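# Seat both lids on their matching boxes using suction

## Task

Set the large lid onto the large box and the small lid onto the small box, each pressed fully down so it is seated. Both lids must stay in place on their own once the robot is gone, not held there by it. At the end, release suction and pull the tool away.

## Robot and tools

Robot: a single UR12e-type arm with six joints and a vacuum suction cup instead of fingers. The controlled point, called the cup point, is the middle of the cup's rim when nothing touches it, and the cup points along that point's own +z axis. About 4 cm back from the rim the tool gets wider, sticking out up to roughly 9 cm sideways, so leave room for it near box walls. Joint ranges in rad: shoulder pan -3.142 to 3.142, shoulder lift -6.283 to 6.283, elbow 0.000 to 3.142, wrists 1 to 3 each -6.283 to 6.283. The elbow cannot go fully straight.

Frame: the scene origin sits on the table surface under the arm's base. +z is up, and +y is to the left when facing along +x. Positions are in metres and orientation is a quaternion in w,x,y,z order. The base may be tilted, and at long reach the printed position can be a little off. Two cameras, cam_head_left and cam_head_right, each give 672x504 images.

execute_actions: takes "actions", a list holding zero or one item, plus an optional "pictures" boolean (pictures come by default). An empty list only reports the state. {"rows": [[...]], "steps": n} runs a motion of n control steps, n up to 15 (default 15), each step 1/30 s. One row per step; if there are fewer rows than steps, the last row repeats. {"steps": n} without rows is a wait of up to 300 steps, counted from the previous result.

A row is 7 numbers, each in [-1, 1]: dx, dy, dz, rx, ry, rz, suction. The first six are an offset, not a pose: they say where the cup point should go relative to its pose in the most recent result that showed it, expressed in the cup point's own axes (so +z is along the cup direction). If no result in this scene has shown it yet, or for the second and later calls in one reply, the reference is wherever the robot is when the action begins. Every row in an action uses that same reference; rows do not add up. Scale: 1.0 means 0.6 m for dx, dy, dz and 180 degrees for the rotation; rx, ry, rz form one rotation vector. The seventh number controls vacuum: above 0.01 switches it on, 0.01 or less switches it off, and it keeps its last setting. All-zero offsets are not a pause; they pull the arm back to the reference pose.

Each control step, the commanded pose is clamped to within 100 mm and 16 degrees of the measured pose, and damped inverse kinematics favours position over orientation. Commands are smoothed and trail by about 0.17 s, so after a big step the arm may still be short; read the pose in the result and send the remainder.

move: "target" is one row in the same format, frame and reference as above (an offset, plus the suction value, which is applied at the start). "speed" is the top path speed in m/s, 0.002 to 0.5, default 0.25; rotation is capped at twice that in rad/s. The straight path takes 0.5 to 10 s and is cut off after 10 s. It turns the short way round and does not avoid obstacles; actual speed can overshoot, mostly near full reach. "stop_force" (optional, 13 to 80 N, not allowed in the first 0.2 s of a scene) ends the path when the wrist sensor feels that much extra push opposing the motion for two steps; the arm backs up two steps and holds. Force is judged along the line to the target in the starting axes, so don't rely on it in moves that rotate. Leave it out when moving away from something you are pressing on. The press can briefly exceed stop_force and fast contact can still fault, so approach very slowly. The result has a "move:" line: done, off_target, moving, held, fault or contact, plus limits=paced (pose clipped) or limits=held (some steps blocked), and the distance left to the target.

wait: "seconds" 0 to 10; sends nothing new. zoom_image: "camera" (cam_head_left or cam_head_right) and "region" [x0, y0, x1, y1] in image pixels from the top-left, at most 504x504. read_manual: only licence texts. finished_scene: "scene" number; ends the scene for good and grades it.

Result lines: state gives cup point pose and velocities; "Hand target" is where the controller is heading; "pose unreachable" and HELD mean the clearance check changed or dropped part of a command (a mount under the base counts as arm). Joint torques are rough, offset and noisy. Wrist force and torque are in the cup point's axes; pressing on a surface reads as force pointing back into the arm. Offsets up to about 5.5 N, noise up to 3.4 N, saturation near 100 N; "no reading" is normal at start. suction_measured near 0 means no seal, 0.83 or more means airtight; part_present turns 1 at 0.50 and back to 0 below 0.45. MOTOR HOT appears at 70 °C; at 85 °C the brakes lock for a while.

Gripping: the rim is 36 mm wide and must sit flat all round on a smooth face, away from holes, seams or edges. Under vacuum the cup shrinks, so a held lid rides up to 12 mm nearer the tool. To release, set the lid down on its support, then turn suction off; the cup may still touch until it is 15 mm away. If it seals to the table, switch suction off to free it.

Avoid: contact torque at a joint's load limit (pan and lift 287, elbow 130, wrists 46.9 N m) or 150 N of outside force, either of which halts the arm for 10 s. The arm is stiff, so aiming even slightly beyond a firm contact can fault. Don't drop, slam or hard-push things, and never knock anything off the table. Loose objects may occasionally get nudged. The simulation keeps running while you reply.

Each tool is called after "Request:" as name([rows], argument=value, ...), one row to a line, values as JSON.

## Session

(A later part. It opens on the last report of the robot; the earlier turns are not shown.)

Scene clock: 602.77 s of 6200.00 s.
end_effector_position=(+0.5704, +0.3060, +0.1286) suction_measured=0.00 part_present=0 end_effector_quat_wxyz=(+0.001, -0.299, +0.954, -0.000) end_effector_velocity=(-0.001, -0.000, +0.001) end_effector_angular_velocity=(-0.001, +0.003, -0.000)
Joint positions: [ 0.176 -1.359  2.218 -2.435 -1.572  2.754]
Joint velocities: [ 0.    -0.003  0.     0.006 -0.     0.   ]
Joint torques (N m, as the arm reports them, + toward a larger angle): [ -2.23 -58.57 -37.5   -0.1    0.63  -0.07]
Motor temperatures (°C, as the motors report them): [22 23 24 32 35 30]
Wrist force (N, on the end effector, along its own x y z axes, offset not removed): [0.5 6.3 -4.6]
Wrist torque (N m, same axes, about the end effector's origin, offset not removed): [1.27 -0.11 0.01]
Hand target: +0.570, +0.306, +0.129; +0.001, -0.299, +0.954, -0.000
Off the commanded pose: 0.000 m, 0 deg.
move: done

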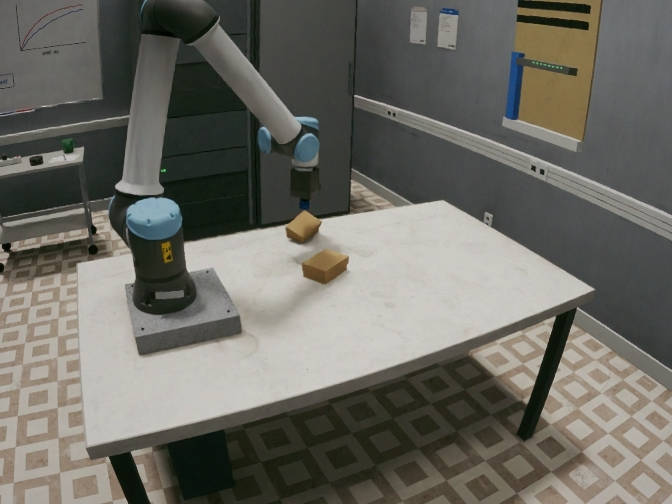

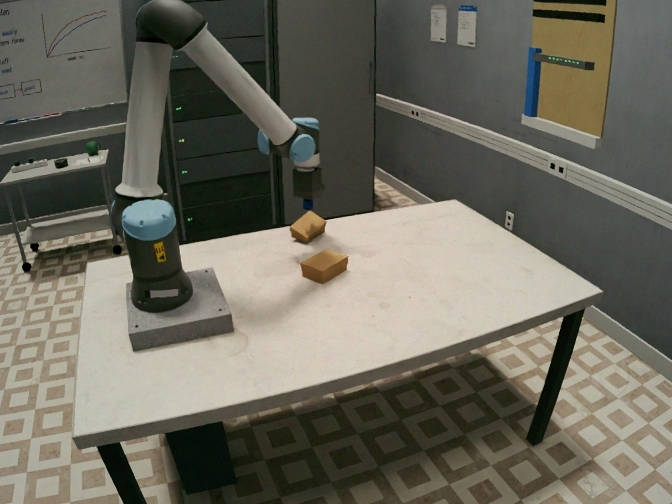

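Request:
move(target=[0,0,0.25,0,0,0,1], speed=0.02, stop_force=15)

Request:
wait(seconds=0.7)

Request:
move(target=[0,0,-0.045,0,0,0,1], speed=0.012)

Request:
zoom_image(camera="cam_head_left", region=[260,190,350,260])

Request:
move(target=[-0.004,0.008,0,0,0,0,1], speed=0.005)

Request:
move(target=[0,0,0.08,0,0,0,1], speed=0.005, stop_force=16)

Request:
zoom_image(camera="cam_head_left", region=[260,190,350,260])

Scene clock: 618.53 s of 6200.00 s.
end_effector_position=(+0.5706, +0.3060, +0.0441) suction_measured=0.94 part_present=1 end_effector_quat_wxyz=(+0.001, -0.299, +0.954, -0.000) end_effector_velocity=(-0.001, -0.000, +0.004) end_effector_angular_velocity=(-0.000, +0.004, -0.000)
Joint positions: [ 0.176 -1.216  2.255 -2.615 -1.572  2.754]
Joint velocities: [-0.    -0.008 -0.001  0.014  0.    -0.   ]
Joint torques (N m, as the arm reports them, + toward a larger angle): [-14.52 -55.89 -25.45   1.75   0.39  -2.38]
Motor temperatures (°C, as the motors report them): [22 23 24 32 35 30]
Wrist force (N, on the end effector, along its own x y z axes, offset not removed): [1.6 5.6 -18.8]
Wrist torque (N m, same axes, about the end effector's origin, offset not removed): [0.13 -0.77 0.07]
Hand target: +0.571, +0.306, +0.045; +0.002, -0.299, +0.954, -0.000
Off the commanded pose: 0.066 m, 0 deg.
After step 90, 8.13 s passed at rest.
move: contact

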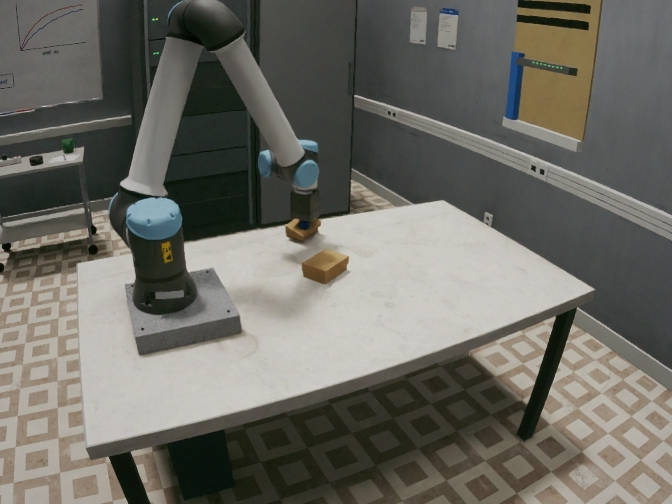

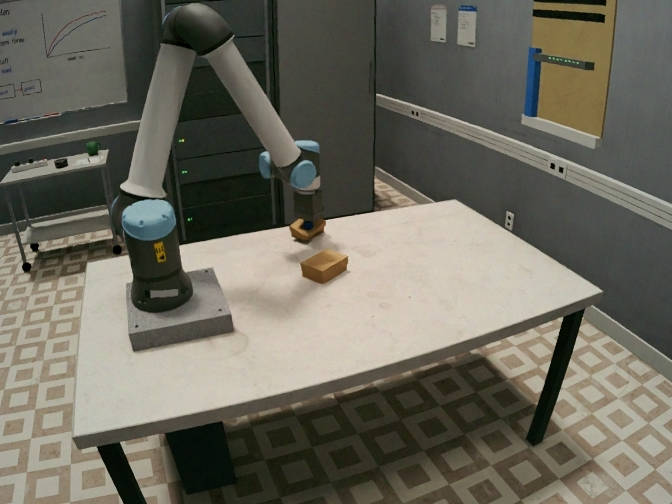

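Scene clock: 619.23 s of 6200.00 s.
end_effector_position=(+0.5707, +0.3061, +0.0450) suction_measured=0.94 part_present=1 end_effector_quat_wxyz=(+0.002, -0.299, +0.954, -0.000) end_effector_velocity=(-0.001, -0.000, -0.001) end_effector_angular_velocity=(-0.000, +0.002, -0.000)
Joint positions: [ 0.176 -1.217  2.255 -2.614 -1.572  2.754]
Joint velocities: [-0.     0.001  0.001  0.     0.     0.   ]
Joint torques (N m, as the arm reports them, + toward a larger angle): [-10.37 -56.9  -25.78   1.91   0.31  -2.48]
Motor temperatures (°C, as the motors report them): [22 23 24 32 35 30]
Wrist force (N, on the end effector, along its own x y z axes, offset not removed): [-3.4 1.9 -14.3]
Wrist torque (N m, same axes, about the end effector's origin, offset not removed): [-0.42 -0.12 0.30]
Hand target: +0.571, +0.306, +0.045; +0.002, -0.299, +0.954, -0.000
Off the commanded pose: 0.066 m, 0 deg.
Steps of this call (steps 1 to 21: nothing new was sent). Readings (end_effector_position | what the end effector reports):
1: (+0.5707, +0.3060, +0.0443) | suction_measured=0.94 part_present=1
2: (+0.5707, +0.3060, +0.0445) | suction_measured=0.94 part_present=1
4: (+0.5707, +0.3061, +0.0447) | suction_measured=0.94 part_present=1
8: (+0.5707, +0.3061, +0.0449) | suction_measured=0.94 part_present=1
21: the state above

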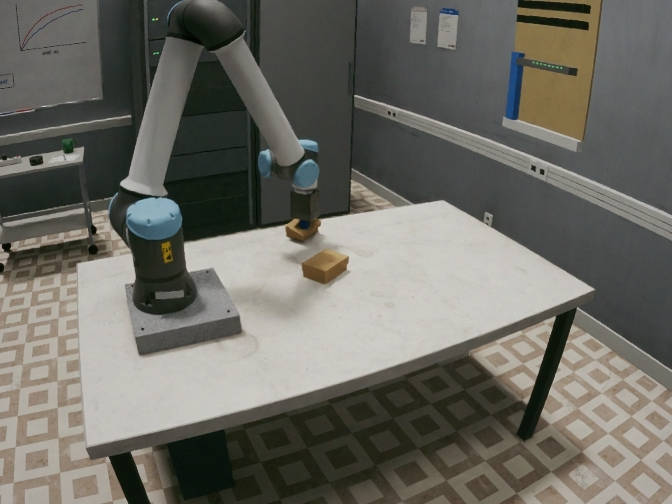

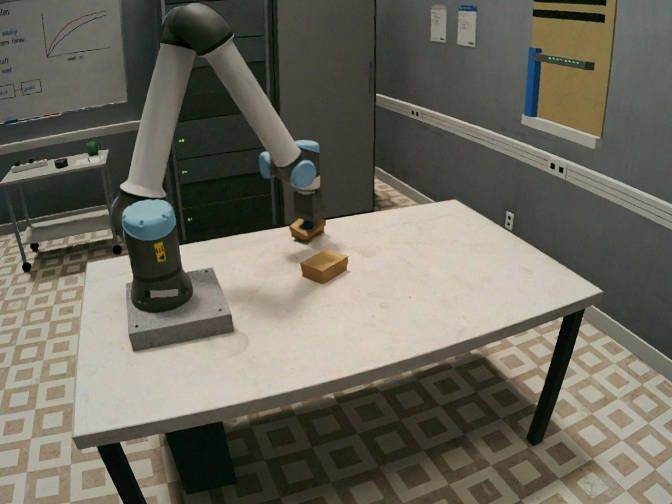

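Scene clock: 621.70 s of 6200.00 s.
end_effector_position=(+0.5706, +0.3060, +0.0716) suction_measured=0.94 part_present=1 end_effector_quat_wxyz=(+0.002, -0.299, +0.954, -0.000) end_effector_velocity=(+0.000, +0.001, +0.004) end_effector_angular_velocity=(+0.001, -0.001, +0.002)
Joint positions: [ 0.176 -1.265  2.246 -2.557 -1.572  2.754]
Joint velocities: [ 0.001 -0.006 -0.002  0.007  0.    -0.001]
Joint torques (N m, as the arm reports them, + toward a larger angle): [  5.64 -60.65 -33.84   0.25   0.26   1.33]
Motor temperatures (°C, as the motors report them): [22 23 24 32 35 30]
Wrist force (N, on the end effector, along its own x y z axes, offset not removed): [3.3 3.6 -5.8]
Wrist torque (N m, same axes, about the end effector's origin, offset not removed): [0.70 -0.65 0.20]
Hand target: +0.571, +0.306, +0.072; +0.002, -0.299, +0.954, -0.000
Off the commanded pose: 0.000 m, 0 deg.
move: done

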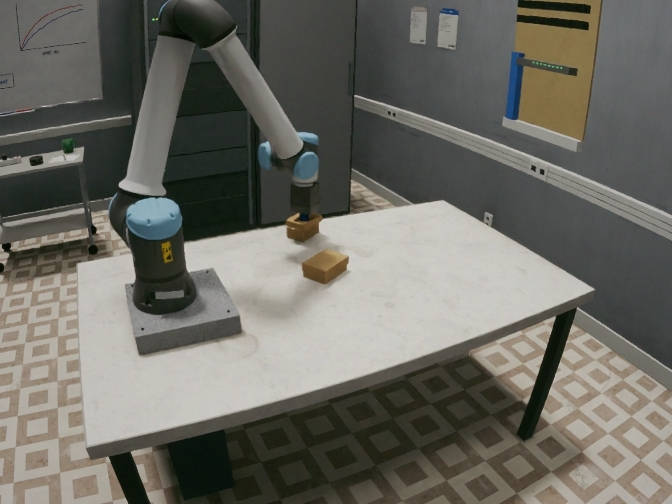

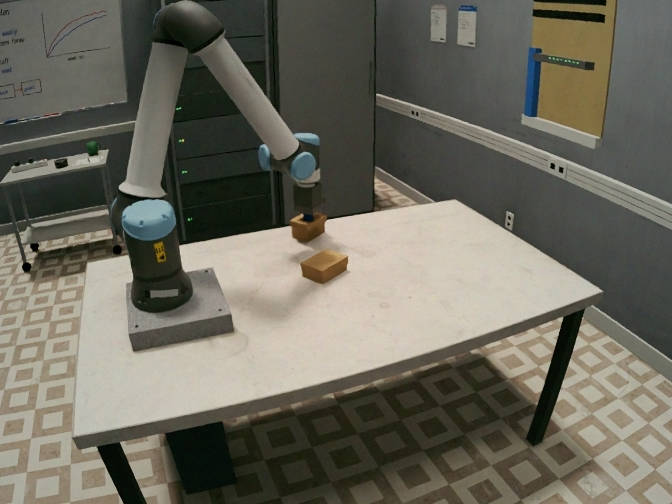

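Region (260, 190, 350, 260) of cam_head_left's 672x504 image, scaled by 5.600, with more detail than that image has.

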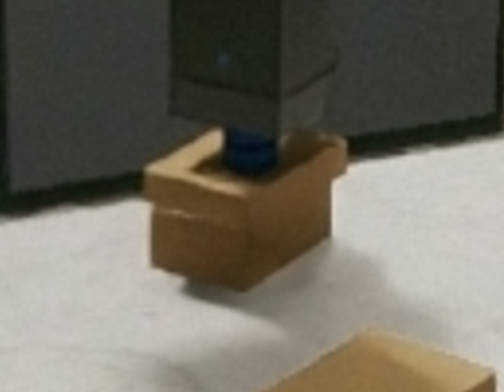

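Scene clock: 623.00 s of 6200.00 s.
end_effector_position=(+0.5699, +0.3112, +0.0716) suction_measured=0.94 part_present=1 end_effector_quat_wxyz=(+0.002, -0.299, +0.954, -0.000) end_effector_velocity=(+0.000, +0.002, +0.000) end_effector_angular_velocity=(+0.000, -0.001, +0.001)
Joint positions: [ 0.184 -1.262  2.242 -2.556 -1.572  2.763]
Joint velocities: [ 0.003  0.001 -0.002  0.    -0.     0.002]
Joint torques (N m, as the arm reports them, + toward a larger angle): [ 10.54 -41.92 -34.38   0.08  -1.36   3.51]
Motor temperatures (°C, as the motors report them): [22 23 24 32 35 30]
Wrist force (N, on the end effector, along its own x y z axes, offset not removed): [5.6 -1.1 -5.1]
Wrist torque (N m, same axes, about the end effector's origin, offset not removed): [-0.27 -0.77 0.03]
Hand target: +0.570, +0.311, +0.072; +0.002, -0.299, +0.954, -0.000
Off the commanded pose: 0.000 m, 0 deg.
move: done

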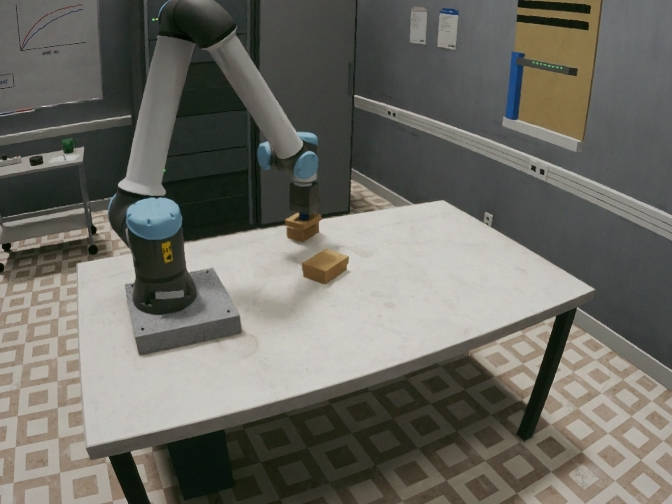

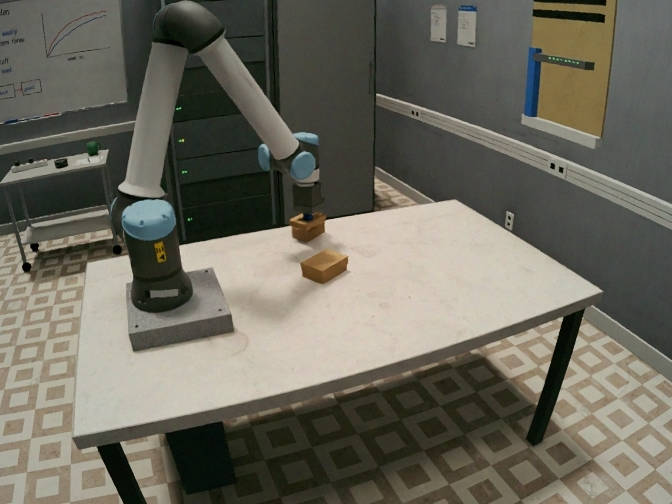

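Scene clock: 627.10 s of 6200.00 s.
end_effector_position=(+0.5700, +0.3112, +0.0530) suction_measured=0.94 part_present=1 end_effector_quat_wxyz=(+0.002, -0.299, +0.954, -0.000) end_effector_velocity=(-0.000, -0.001, +0.001) end_effector_angular_velocity=(-0.002, +0.002, -0.001)
Joint positions: [ 0.184 -1.23   2.249 -2.595 -1.572  2.763]
Joint velocities: [-0.001 -0.002 -0.     0.004 -0.001  0.   ]
Joint torques (N m, as the arm reports them, + toward a larger angle): [-14.12 -57.65 -23.04   1.69  -1.5   -2.75]
Motor temperatures (°C, as the motors report them): [22 23 24 32 35 30]
Wrist force (N, on the end effector, along its own x y z axes, offset not removed): [0.2 -1.9 -18.4]
Wrist torque (N m, same axes, about the end effector's origin, offset not removed): [-0.60 -0.33 0.20]
Hand target: +0.570, +0.311, +0.053; +0.002, -0.299, +0.954, -0.000
Off the commanded pose: 0.029 m, 0 deg.
move: contact

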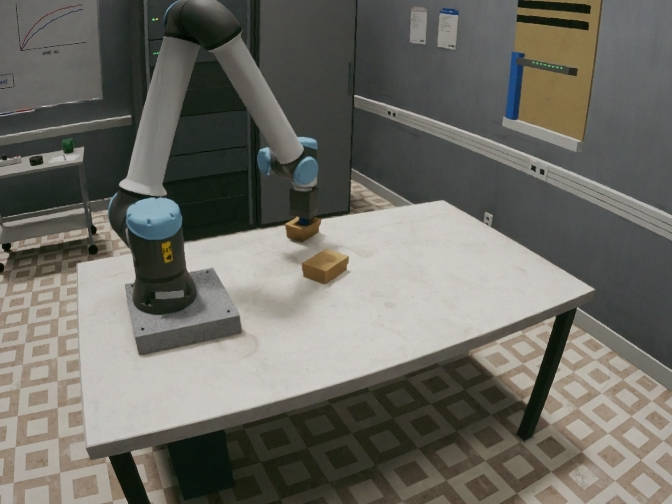

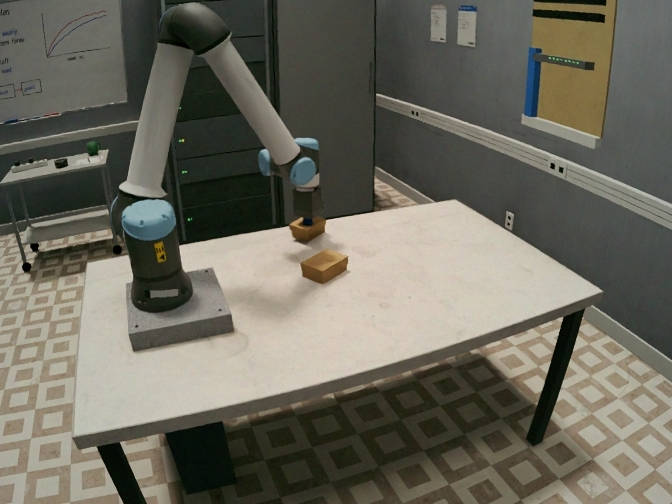

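Region (260, 190, 350, 260) of cam_head_left's 672x504 image, scaled by 5.600, with more detail than that image has.

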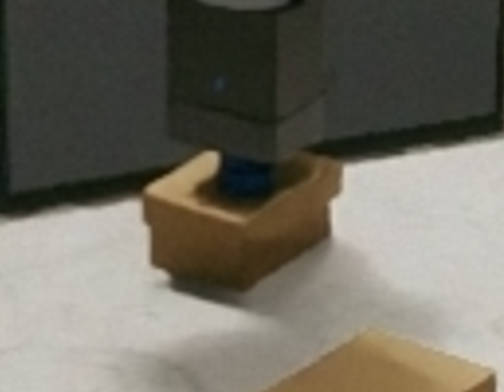

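Request:
move(target=[0,0,-0.006,0,0,0,0], speed=0.01)

Request:
move(target=[0,0,-0.12,0,0,0,0], speed=0.08)

Request:
zoom_image(camera="cam_head_left", region=[260,190,350,260])

Scene clock: 632.90 s of 6200.00 s.
end_effector_position=(+0.5700, +0.3112, +0.0564) suction_measured=0.00 part_present=0 end_effector_quat_wxyz=(+0.002, -0.299, +0.954, -0.000) end_effector_velocity=(+0.000, +0.000, +0.002) end_effector_angular_velocity=(-0.001, -0.001, -0.000)
Joint positions: [ 0.184 -1.236  2.248 -2.588 -1.572  2.763]
Joint velocities: [ 0.001 -0.004 -0.001  0.004 -0.001  0.001]
Joint torques (N m, as the arm reports them, + toward a larger angle): [ -7.33 -63.55 -31.82   0.53   0.49  -1.95]
Motor temperatures (°C, as the motors report them): [22 23 24 32 35 30]
Wrist force (N, on the end effector, along its own x y z axes, offset not removed): [-2.1 -6.0 -8.9]
Wrist torque (N m, same axes, about the end effector's origin, offset not removed): [-0.93 0.33 0.15]
Hand target: +0.570, +0.311, +0.057; +0.002, -0.299, +0.954, -0.000
Off the commanded pose: 0.000 m, 0 deg.
After step 90, 2.10 s passed at rest.
move: done

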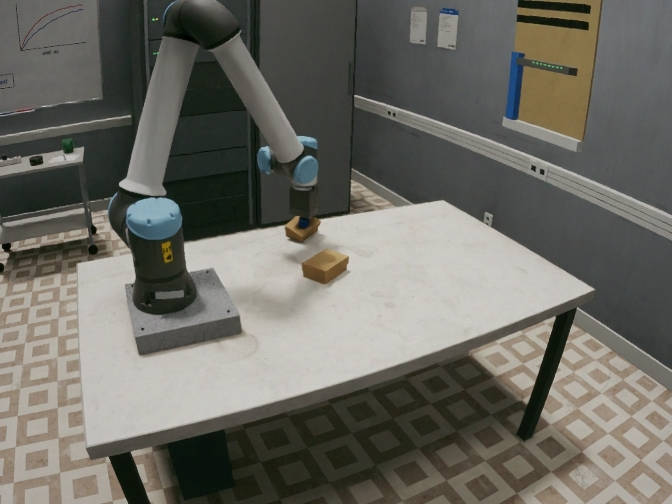

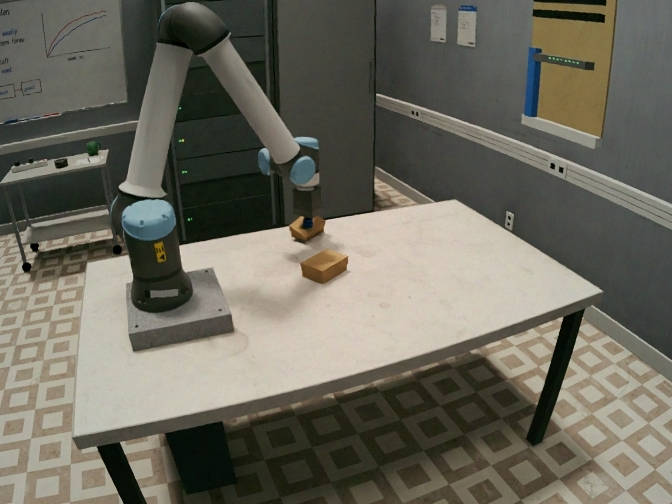

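Scene clock: 634.30 s of 6200.00 s.
end_effector_position=(+0.5697, +0.3111, +0.1281) suction_measured=0.00 part_present=0 end_effector_quat_wxyz=(+0.002, -0.299, +0.954, -0.000) end_effector_velocity=(-0.000, +0.000, +0.003) end_effector_angular_velocity=(-0.000, -0.000, +0.000)
Joint positions: [ 0.185 -1.356  2.215 -2.436 -1.572  2.763]
Joint velocities: [ 0.    -0.005 -0.002  0.006 -0.    -0.   ]
Joint torques (N m, as the arm reports them, + toward a larger angle): [ -3.49 -57.75 -37.72   0.3    0.72  -0.05]
Motor temperatures (°C, as the motors report them): [22 23 24 32 35 30]
Wrist force (N, on the end effector, along its own x y z axes, offset not removed): [1.6 6.7 -2.8]
Wrist torque (N m, same axes, about the end effector's origin, offset not removed): [1.06 -0.19 0.23]
Hand target: +0.570, +0.311, +0.128; +0.002, -0.299, +0.954, -0.000
Off the commanded pose: 0.000 m, 0 deg.
move: done

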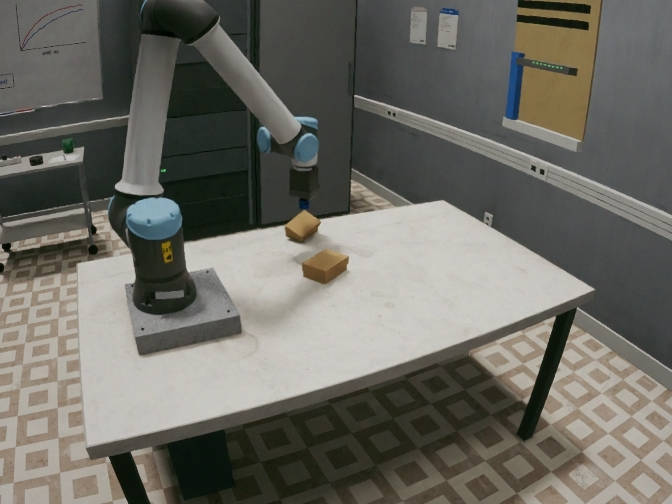

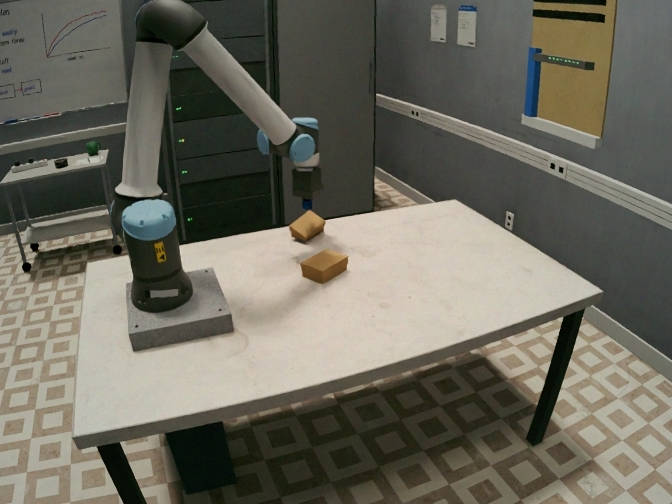

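Region (260, 190, 350, 260) of cam_head_left's 672x504 image, scaled by 5.600, with more detail than that image has.

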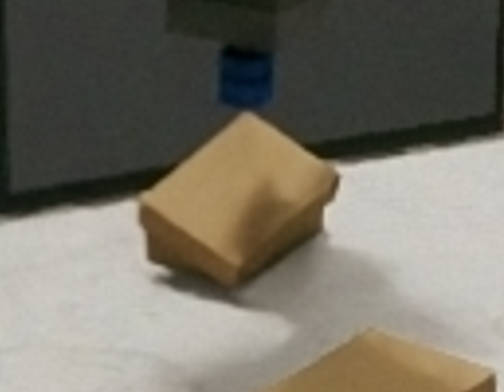

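Request:
move(target=[-0.015,0.018,0.1,0,0,0,0], speed=0.05)

Request:
move(target=[0,0,0.06,0,0,0,0], speed=0.006, stop_force=18)

Request:
zoom_image(camera="cam_head_left", region=[260,190,350,260])

Scene clock: 642.87 s of 6200.00 s.
end_effector_position=(+0.5711, +0.3251, +0.0684) suction_measured=0.00 part_present=0 end_effector_quat_wxyz=(+0.002, -0.299, +0.954, -0.000) end_effector_velocity=(-0.000, +0.001, -0.004) end_effector_angular_velocity=(-0.001, +0.001, -0.000)
Joint positions: [ 0.206 -1.248  2.229 -2.557 -1.572  2.784]
Joint velocities: [ 0.001  0.007  0.    -0.006 -0.     0.001]
Joint torques (N m, as the arm reports them, + toward a larger angle): [ 13.1  -41.43 -22.55  -8.3   -1.92   3.74]
Motor temperatures (°C, as the motors report them): [22 23 24 32 35 30]
Wrist force (N, on the end effector, along its own x y z axes, offset not removed): [2.6 4.6 -9.8]
Wrist torque (N m, same axes, about the end effector's origin, offset not removed): [0.95 -0.54 0.38]
Hand target: +0.571, +0.325, +0.068; +0.002, -0.299, +0.954, -0.000
Off the commanded pose: 0.000 m, 0 deg.
After step 90, 3.90 s passed at rest.
move: done

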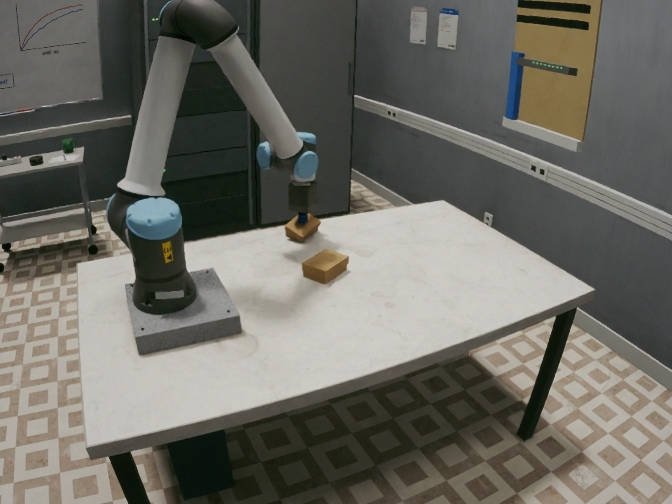

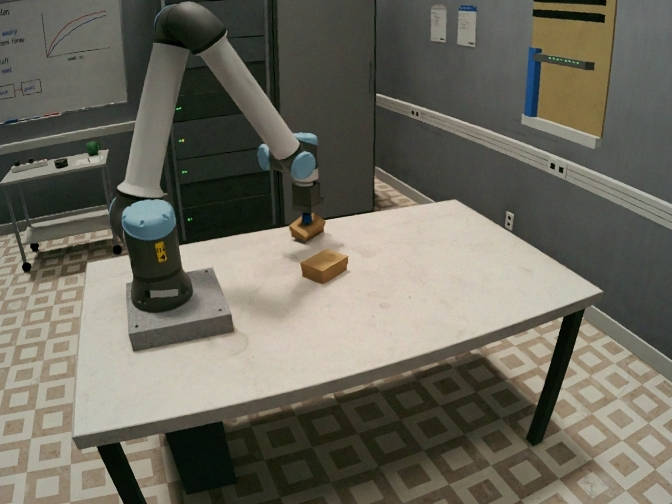

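Scene clock: 646.40 s of 6200.00 s.
end_effector_position=(+0.5712, +0.3252, +0.0496) suction_measured=0.00 part_present=0 end_effector_quat_wxyz=(+0.002, -0.299, +0.954, -0.000) end_effector_velocity=(+0.001, +0.001, +0.002) end_effector_angular_velocity=(+0.001, +0.001, +0.000)
Joint positions: [ 0.206 -1.215  2.235 -2.596 -1.572  2.784]
Joint velocities: [ 0.    -0.003 -0.003  0.006  0.001 -0.   ]
Joint torques (N m, as the arm reports them, + toward a larger angle): [-16.1  -51.81 -19.32   2.11  -1.5   -2.53]
Motor temperatures (°C, as the motors report them): [22 23 24 32 35 30]
Wrist force (N, on the end effector, along its own x y z axes, offset not removed): [5.9 -0.6 -23.5]
Wrist torque (N m, same axes, about the end effector's origin, offset not removed): [-0.32 -0.90 0.14]
Hand target: +0.571, +0.325, +0.050; +0.002, -0.299, +0.954, -0.000
Off the commanded pose: 0.017 m, 0 deg.
move: contact

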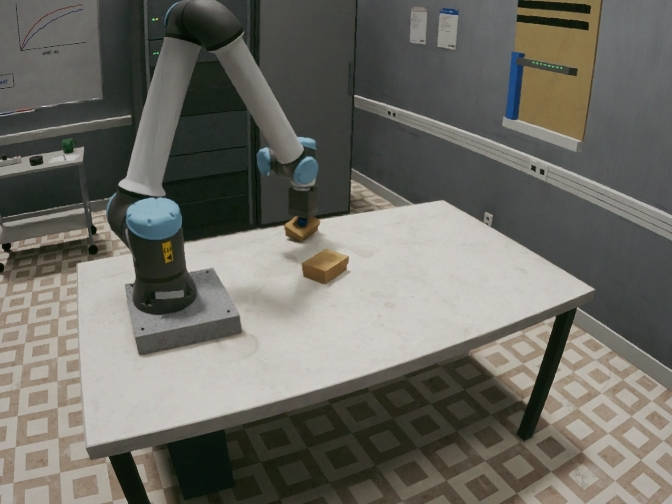

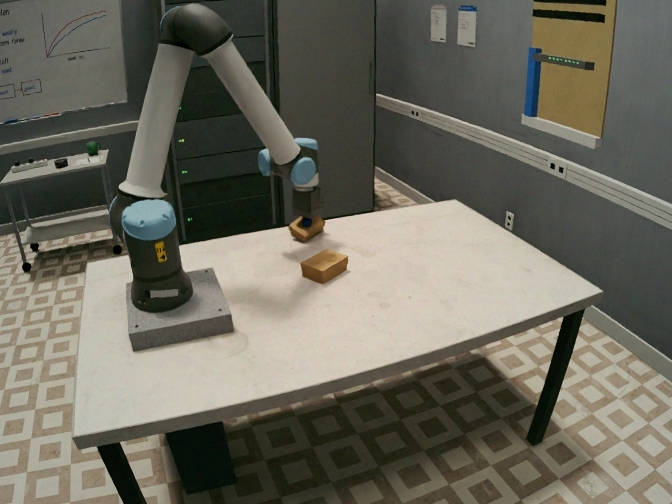

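Region (260, 190, 350, 260) of cam_head_left's 672x504 image, scaled by 5.600, with more detail than that image has.

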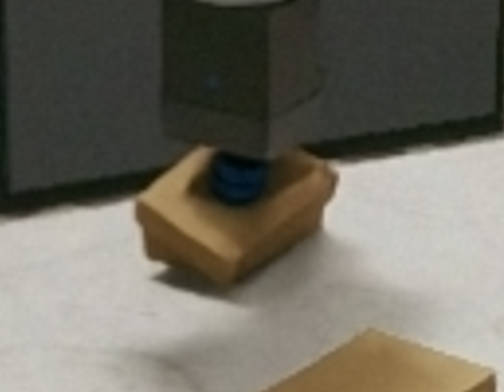

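Request:
move(target=[0,0,0.003,0,0,0,1], speed=0.003)

Request:
wait(seconds=0.8)

Request:
move(target=[0,0,-0.045,0,0,0,1], speed=0.012)

Request:
zoom_image(camera="cam_head_left", region=[260,190,350,260])

Request:
zoom_image(camera="cam_head_right", region=[265,190,355,260])

Scene clock: 655.80 s of 6200.00 s.
end_effector_position=(+0.5712, +0.3251, +0.0480) suction_measured=0.94 part_present=1 end_effector_quat_wxyz=(+0.002, -0.299, +0.954, -0.000) end_effector_velocity=(+0.001, +0.001, +0.000) end_effector_angular_velocity=(+0.001, -0.002, +0.000)
Joint positions: [ 0.205 -1.212  2.236 -2.6   -1.572  2.784]
Joint velocities: [ 0.     0.001 -0.002 -0.001  0.     0.   ]
Joint torques (N m, as the arm reports them, + toward a larger angle): [-12.04 -18.54  -4.9   -3.65  -1.11  -2.63]
Motor temperatures (°C, as the motors report them): [22 23 24 32 35 30]
Wrist force (N, on the end effector, along its own x y z axes, offset not removed): [8.8 -6.1 -49.7]
Wrist torque (N m, same axes, about the end effector's origin, offset not removed): [-1.15 -1.02 0.13]
Hand target: +0.571, +0.325, +0.048; +0.002, -0.299, +0.954, -0.000
Off the commanded pose: 0.000 m, 0 deg.
After step 90, 5.47 s passed at rest.
move: done

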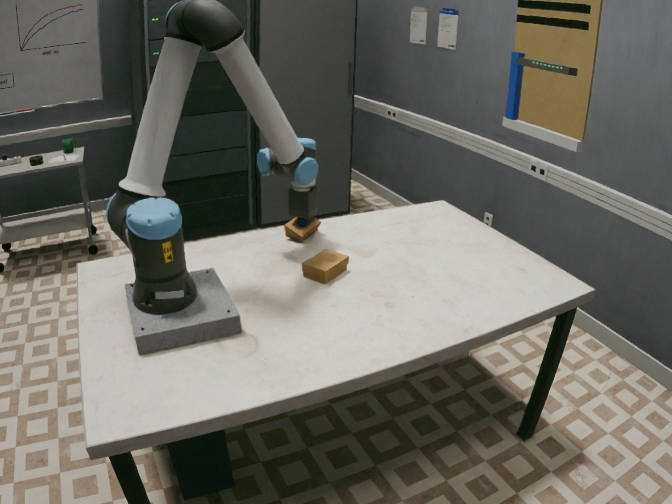

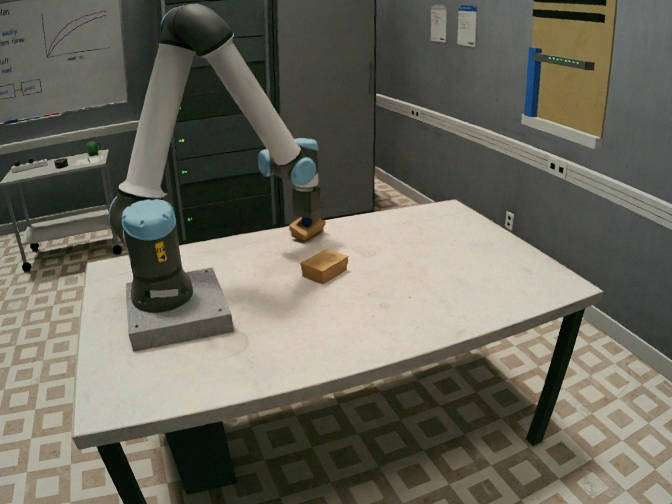

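Scene clock: 656.60 s of 6200.00 s.
end_effector_position=(+0.5712, +0.3251, +0.0478) suction_measured=0.94 part_present=1 end_effector_quat_wxyz=(+0.002, -0.299, +0.954, -0.000) end_effector_velocity=(+0.002, +0.000, +0.001) end_effector_angular_velocity=(+0.001, -0.002, -0.002)
Joint positions: [ 0.205 -1.212  2.236 -2.6   -1.572  2.784]
Joint velocities: [-0.    -0.    -0.002  0.     0.     0.002]
Joint torques (N m, as the arm reports them, + toward a larger angle): [ -7.37 -17.    -4.75  -3.4   -0.1   -2.4 ]
Motor temperatures (°C, as the motors report them): [22 23 24 32 35 30]
Wrist force (N, on the end effector, along its own x y z axes, offset not removed): [5.2 -6.9 -50.0]
Wrist torque (N m, same axes, about the end effector's origin, offset not removed): [-0.95 -0.36 0.34]
Hand target: +0.571, +0.325, +0.048; +0.002, -0.299, +0.954, -0.000
Off the commanded pose: 0.000 m, 0 deg.
Steps of this call (steps 1 to 24: nothing new was sent). Readings (end_effector_position | what the end effector reports):
1: (+0.5712, +0.3251, +0.0479) | suction_measured=0.94 part_present=1
2: (+0.5712, +0.3251, +0.0479) | suction_measured=0.94 part_present=1
4: (+0.5712, +0.3251, +0.0479) | suction_measured=0.94 part_present=1
8: (+0.5712, +0.3251, +0.0479) | suction_measured=0.94 part_present=1
24: the state above

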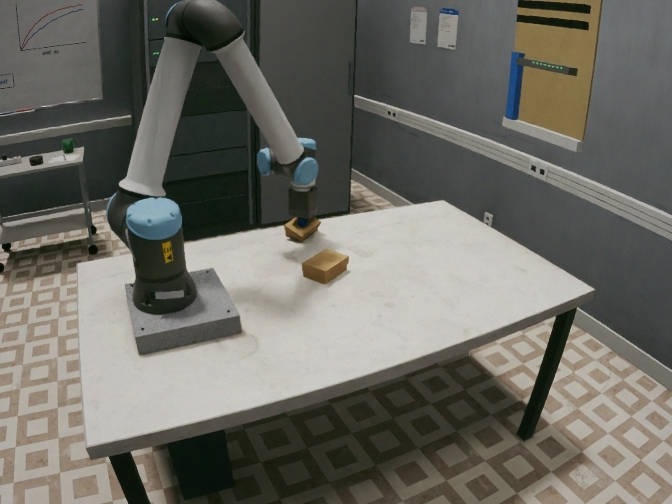

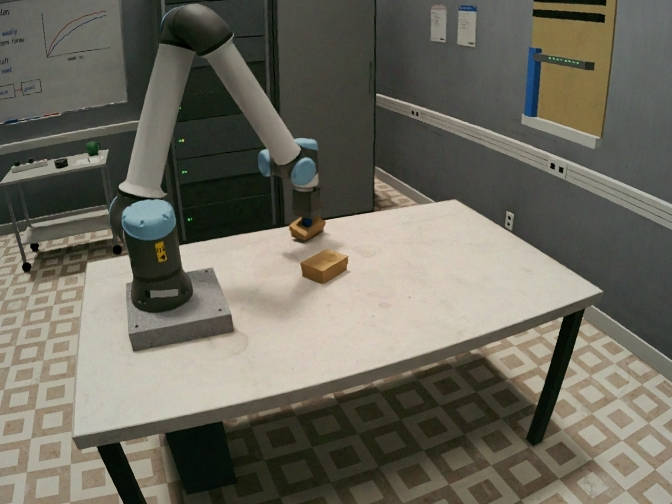

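Scene clock: 659.07 s of 6200.00 s.
end_effector_position=(+0.5711, +0.3251, +0.0744) suction_measured=0.94 part_present=1 end_effector_quat_wxyz=(+0.002, -0.299, +0.954, -0.000) end_effector_velocity=(-0.001, -0.000, +0.003) end_effector_angular_velocity=(+0.000, +0.001, +0.000)
Joint positions: [ 0.205 -1.258  2.226 -2.545 -1.572  2.784]
Joint velocities: [ 0.    -0.007 -0.     0.007  0.    -0.   ]
Joint torques (N m, as the arm reports them, + toward a larger angle): [ 10.41 -60.75 -35.41   0.26  -0.04   2.31]
Motor temperatures (°C, as the motors report them): [22 23 24 32 35 30]
Wrist force (N, on the end effector, along its own x y z axes, offset not removed): [-1.6 1.3 -5.3]
Wrist torque (N m, same axes, about the end effector's origin, offset not removed): [0.40 0.26 0.37]
Hand target: +0.571, +0.325, +0.075; +0.002, -0.299, +0.954, -0.000
Off the commanded pose: 0.000 m, 0 deg.
move: done

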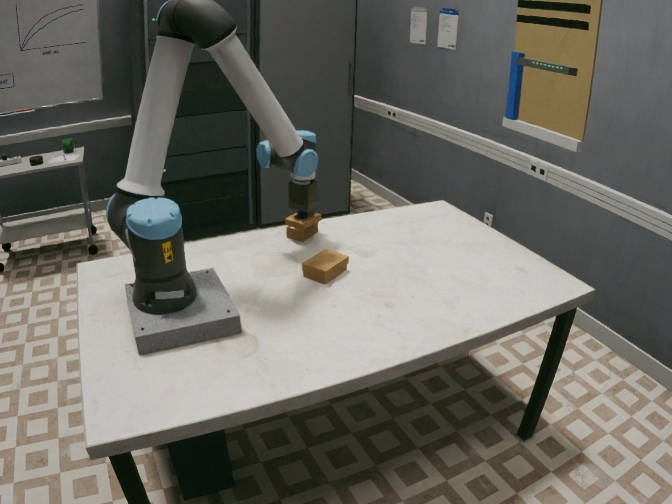

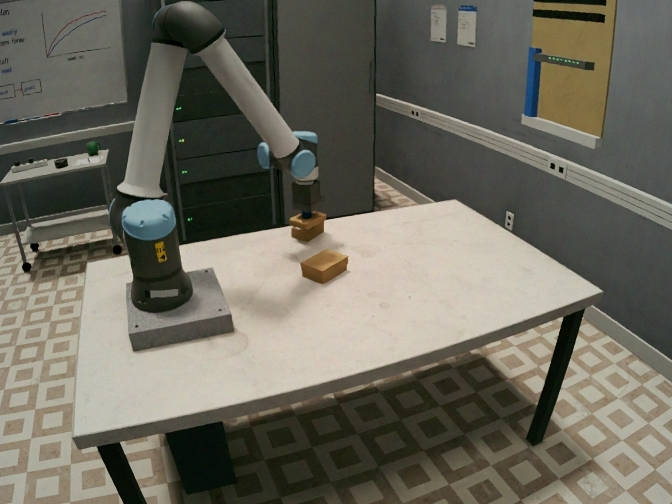

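Region (260, 190, 350, 260) of cam_head_left's 672x504 image, scaled by 5.600, with more detail than that image has.

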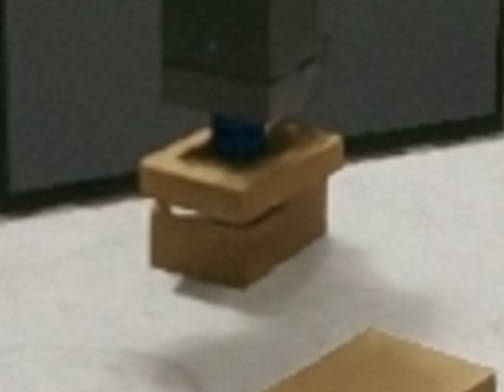

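Region (265, 190, 355, 260) of cam_head_right's 672x504 image, scaled by 5.600, with more detail than that image has.

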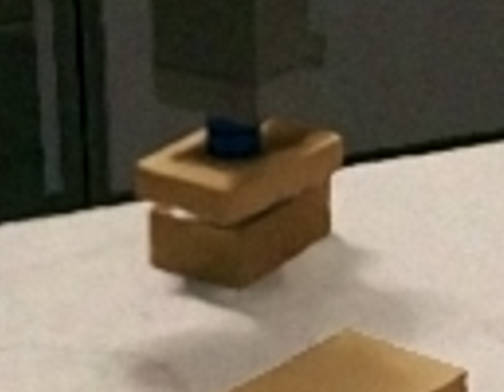

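Request:
move(target=[0,0,0,0.03,0,0,1], speed=0.03)

Request:
zoom_image(camera="cam_head_left", region=[260,190,350,260])

Request:
zoom_image(camera="cam_head_right", region=[265,190,355,260])

Scene clock: 673.23 s of 6200.00 s.
end_effector_position=(+0.5711, +0.3251, +0.0744) suction_measured=0.94 part_present=1 end_effector_quat_wxyz=(+0.015, -0.299, +0.953, -0.044) end_effector_velocity=(-0.001, +0.000, -0.001) end_effector_angular_velocity=(-0.013, -0.007, +0.001)
Joint positions: [ 0.244 -1.252  2.232 -2.585 -1.66   2.821]
Joint velocities: [ 0.007  0.003  0.001 -0.007 -0.015  0.006]
Joint torques (N m, as the arm reports them, + toward a larger angle): [ 12.19 -39.85 -22.54  -7.79  -1.9    3.58]
Motor temperatures (°C, as the motors report them): [22 23 24 32 35 30]
Wrist force (N, on the end effector, along its own x y z axes, offset not removed): [-1.4 3.5 -7.8]
Wrist torque (N m, same axes, about the end effector's origin, offset not removed): [0.86 0.09 -0.02]
Hand target: +0.571, +0.325, +0.074; +0.016, -0.299, +0.953, -0.045
Off the commanded pose: 0.000 m, 0 deg.
After step 90, 9.37 s passed at rest.
move: done

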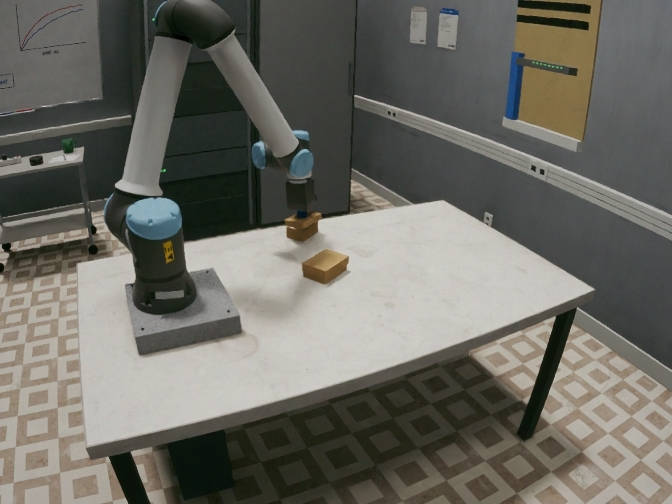

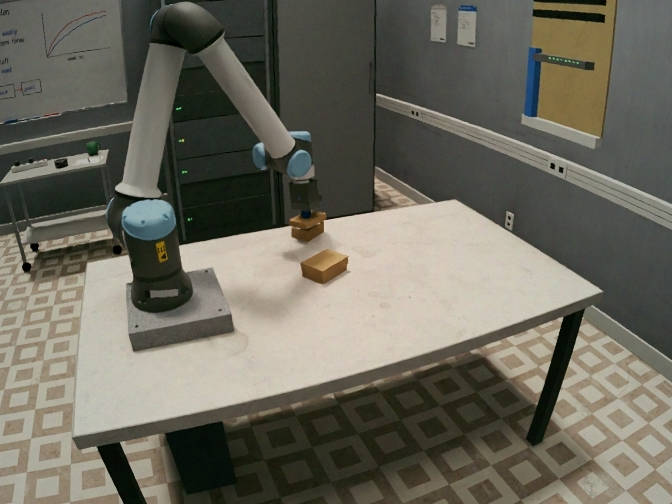

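Region (260, 190, 350, 260) of cam_head_left's 672x504 image, scaled by 5.600, with more detail than that image has.

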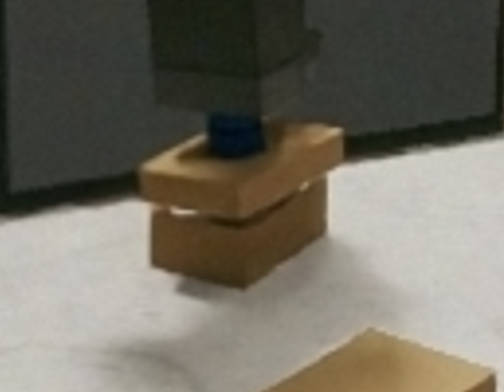

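Region (265, 190, 355, 260) of cam_head_right's 672x504 image, scaled by 5.600, with more detail than that image has.

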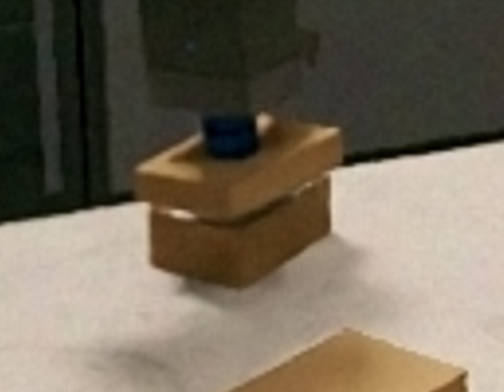

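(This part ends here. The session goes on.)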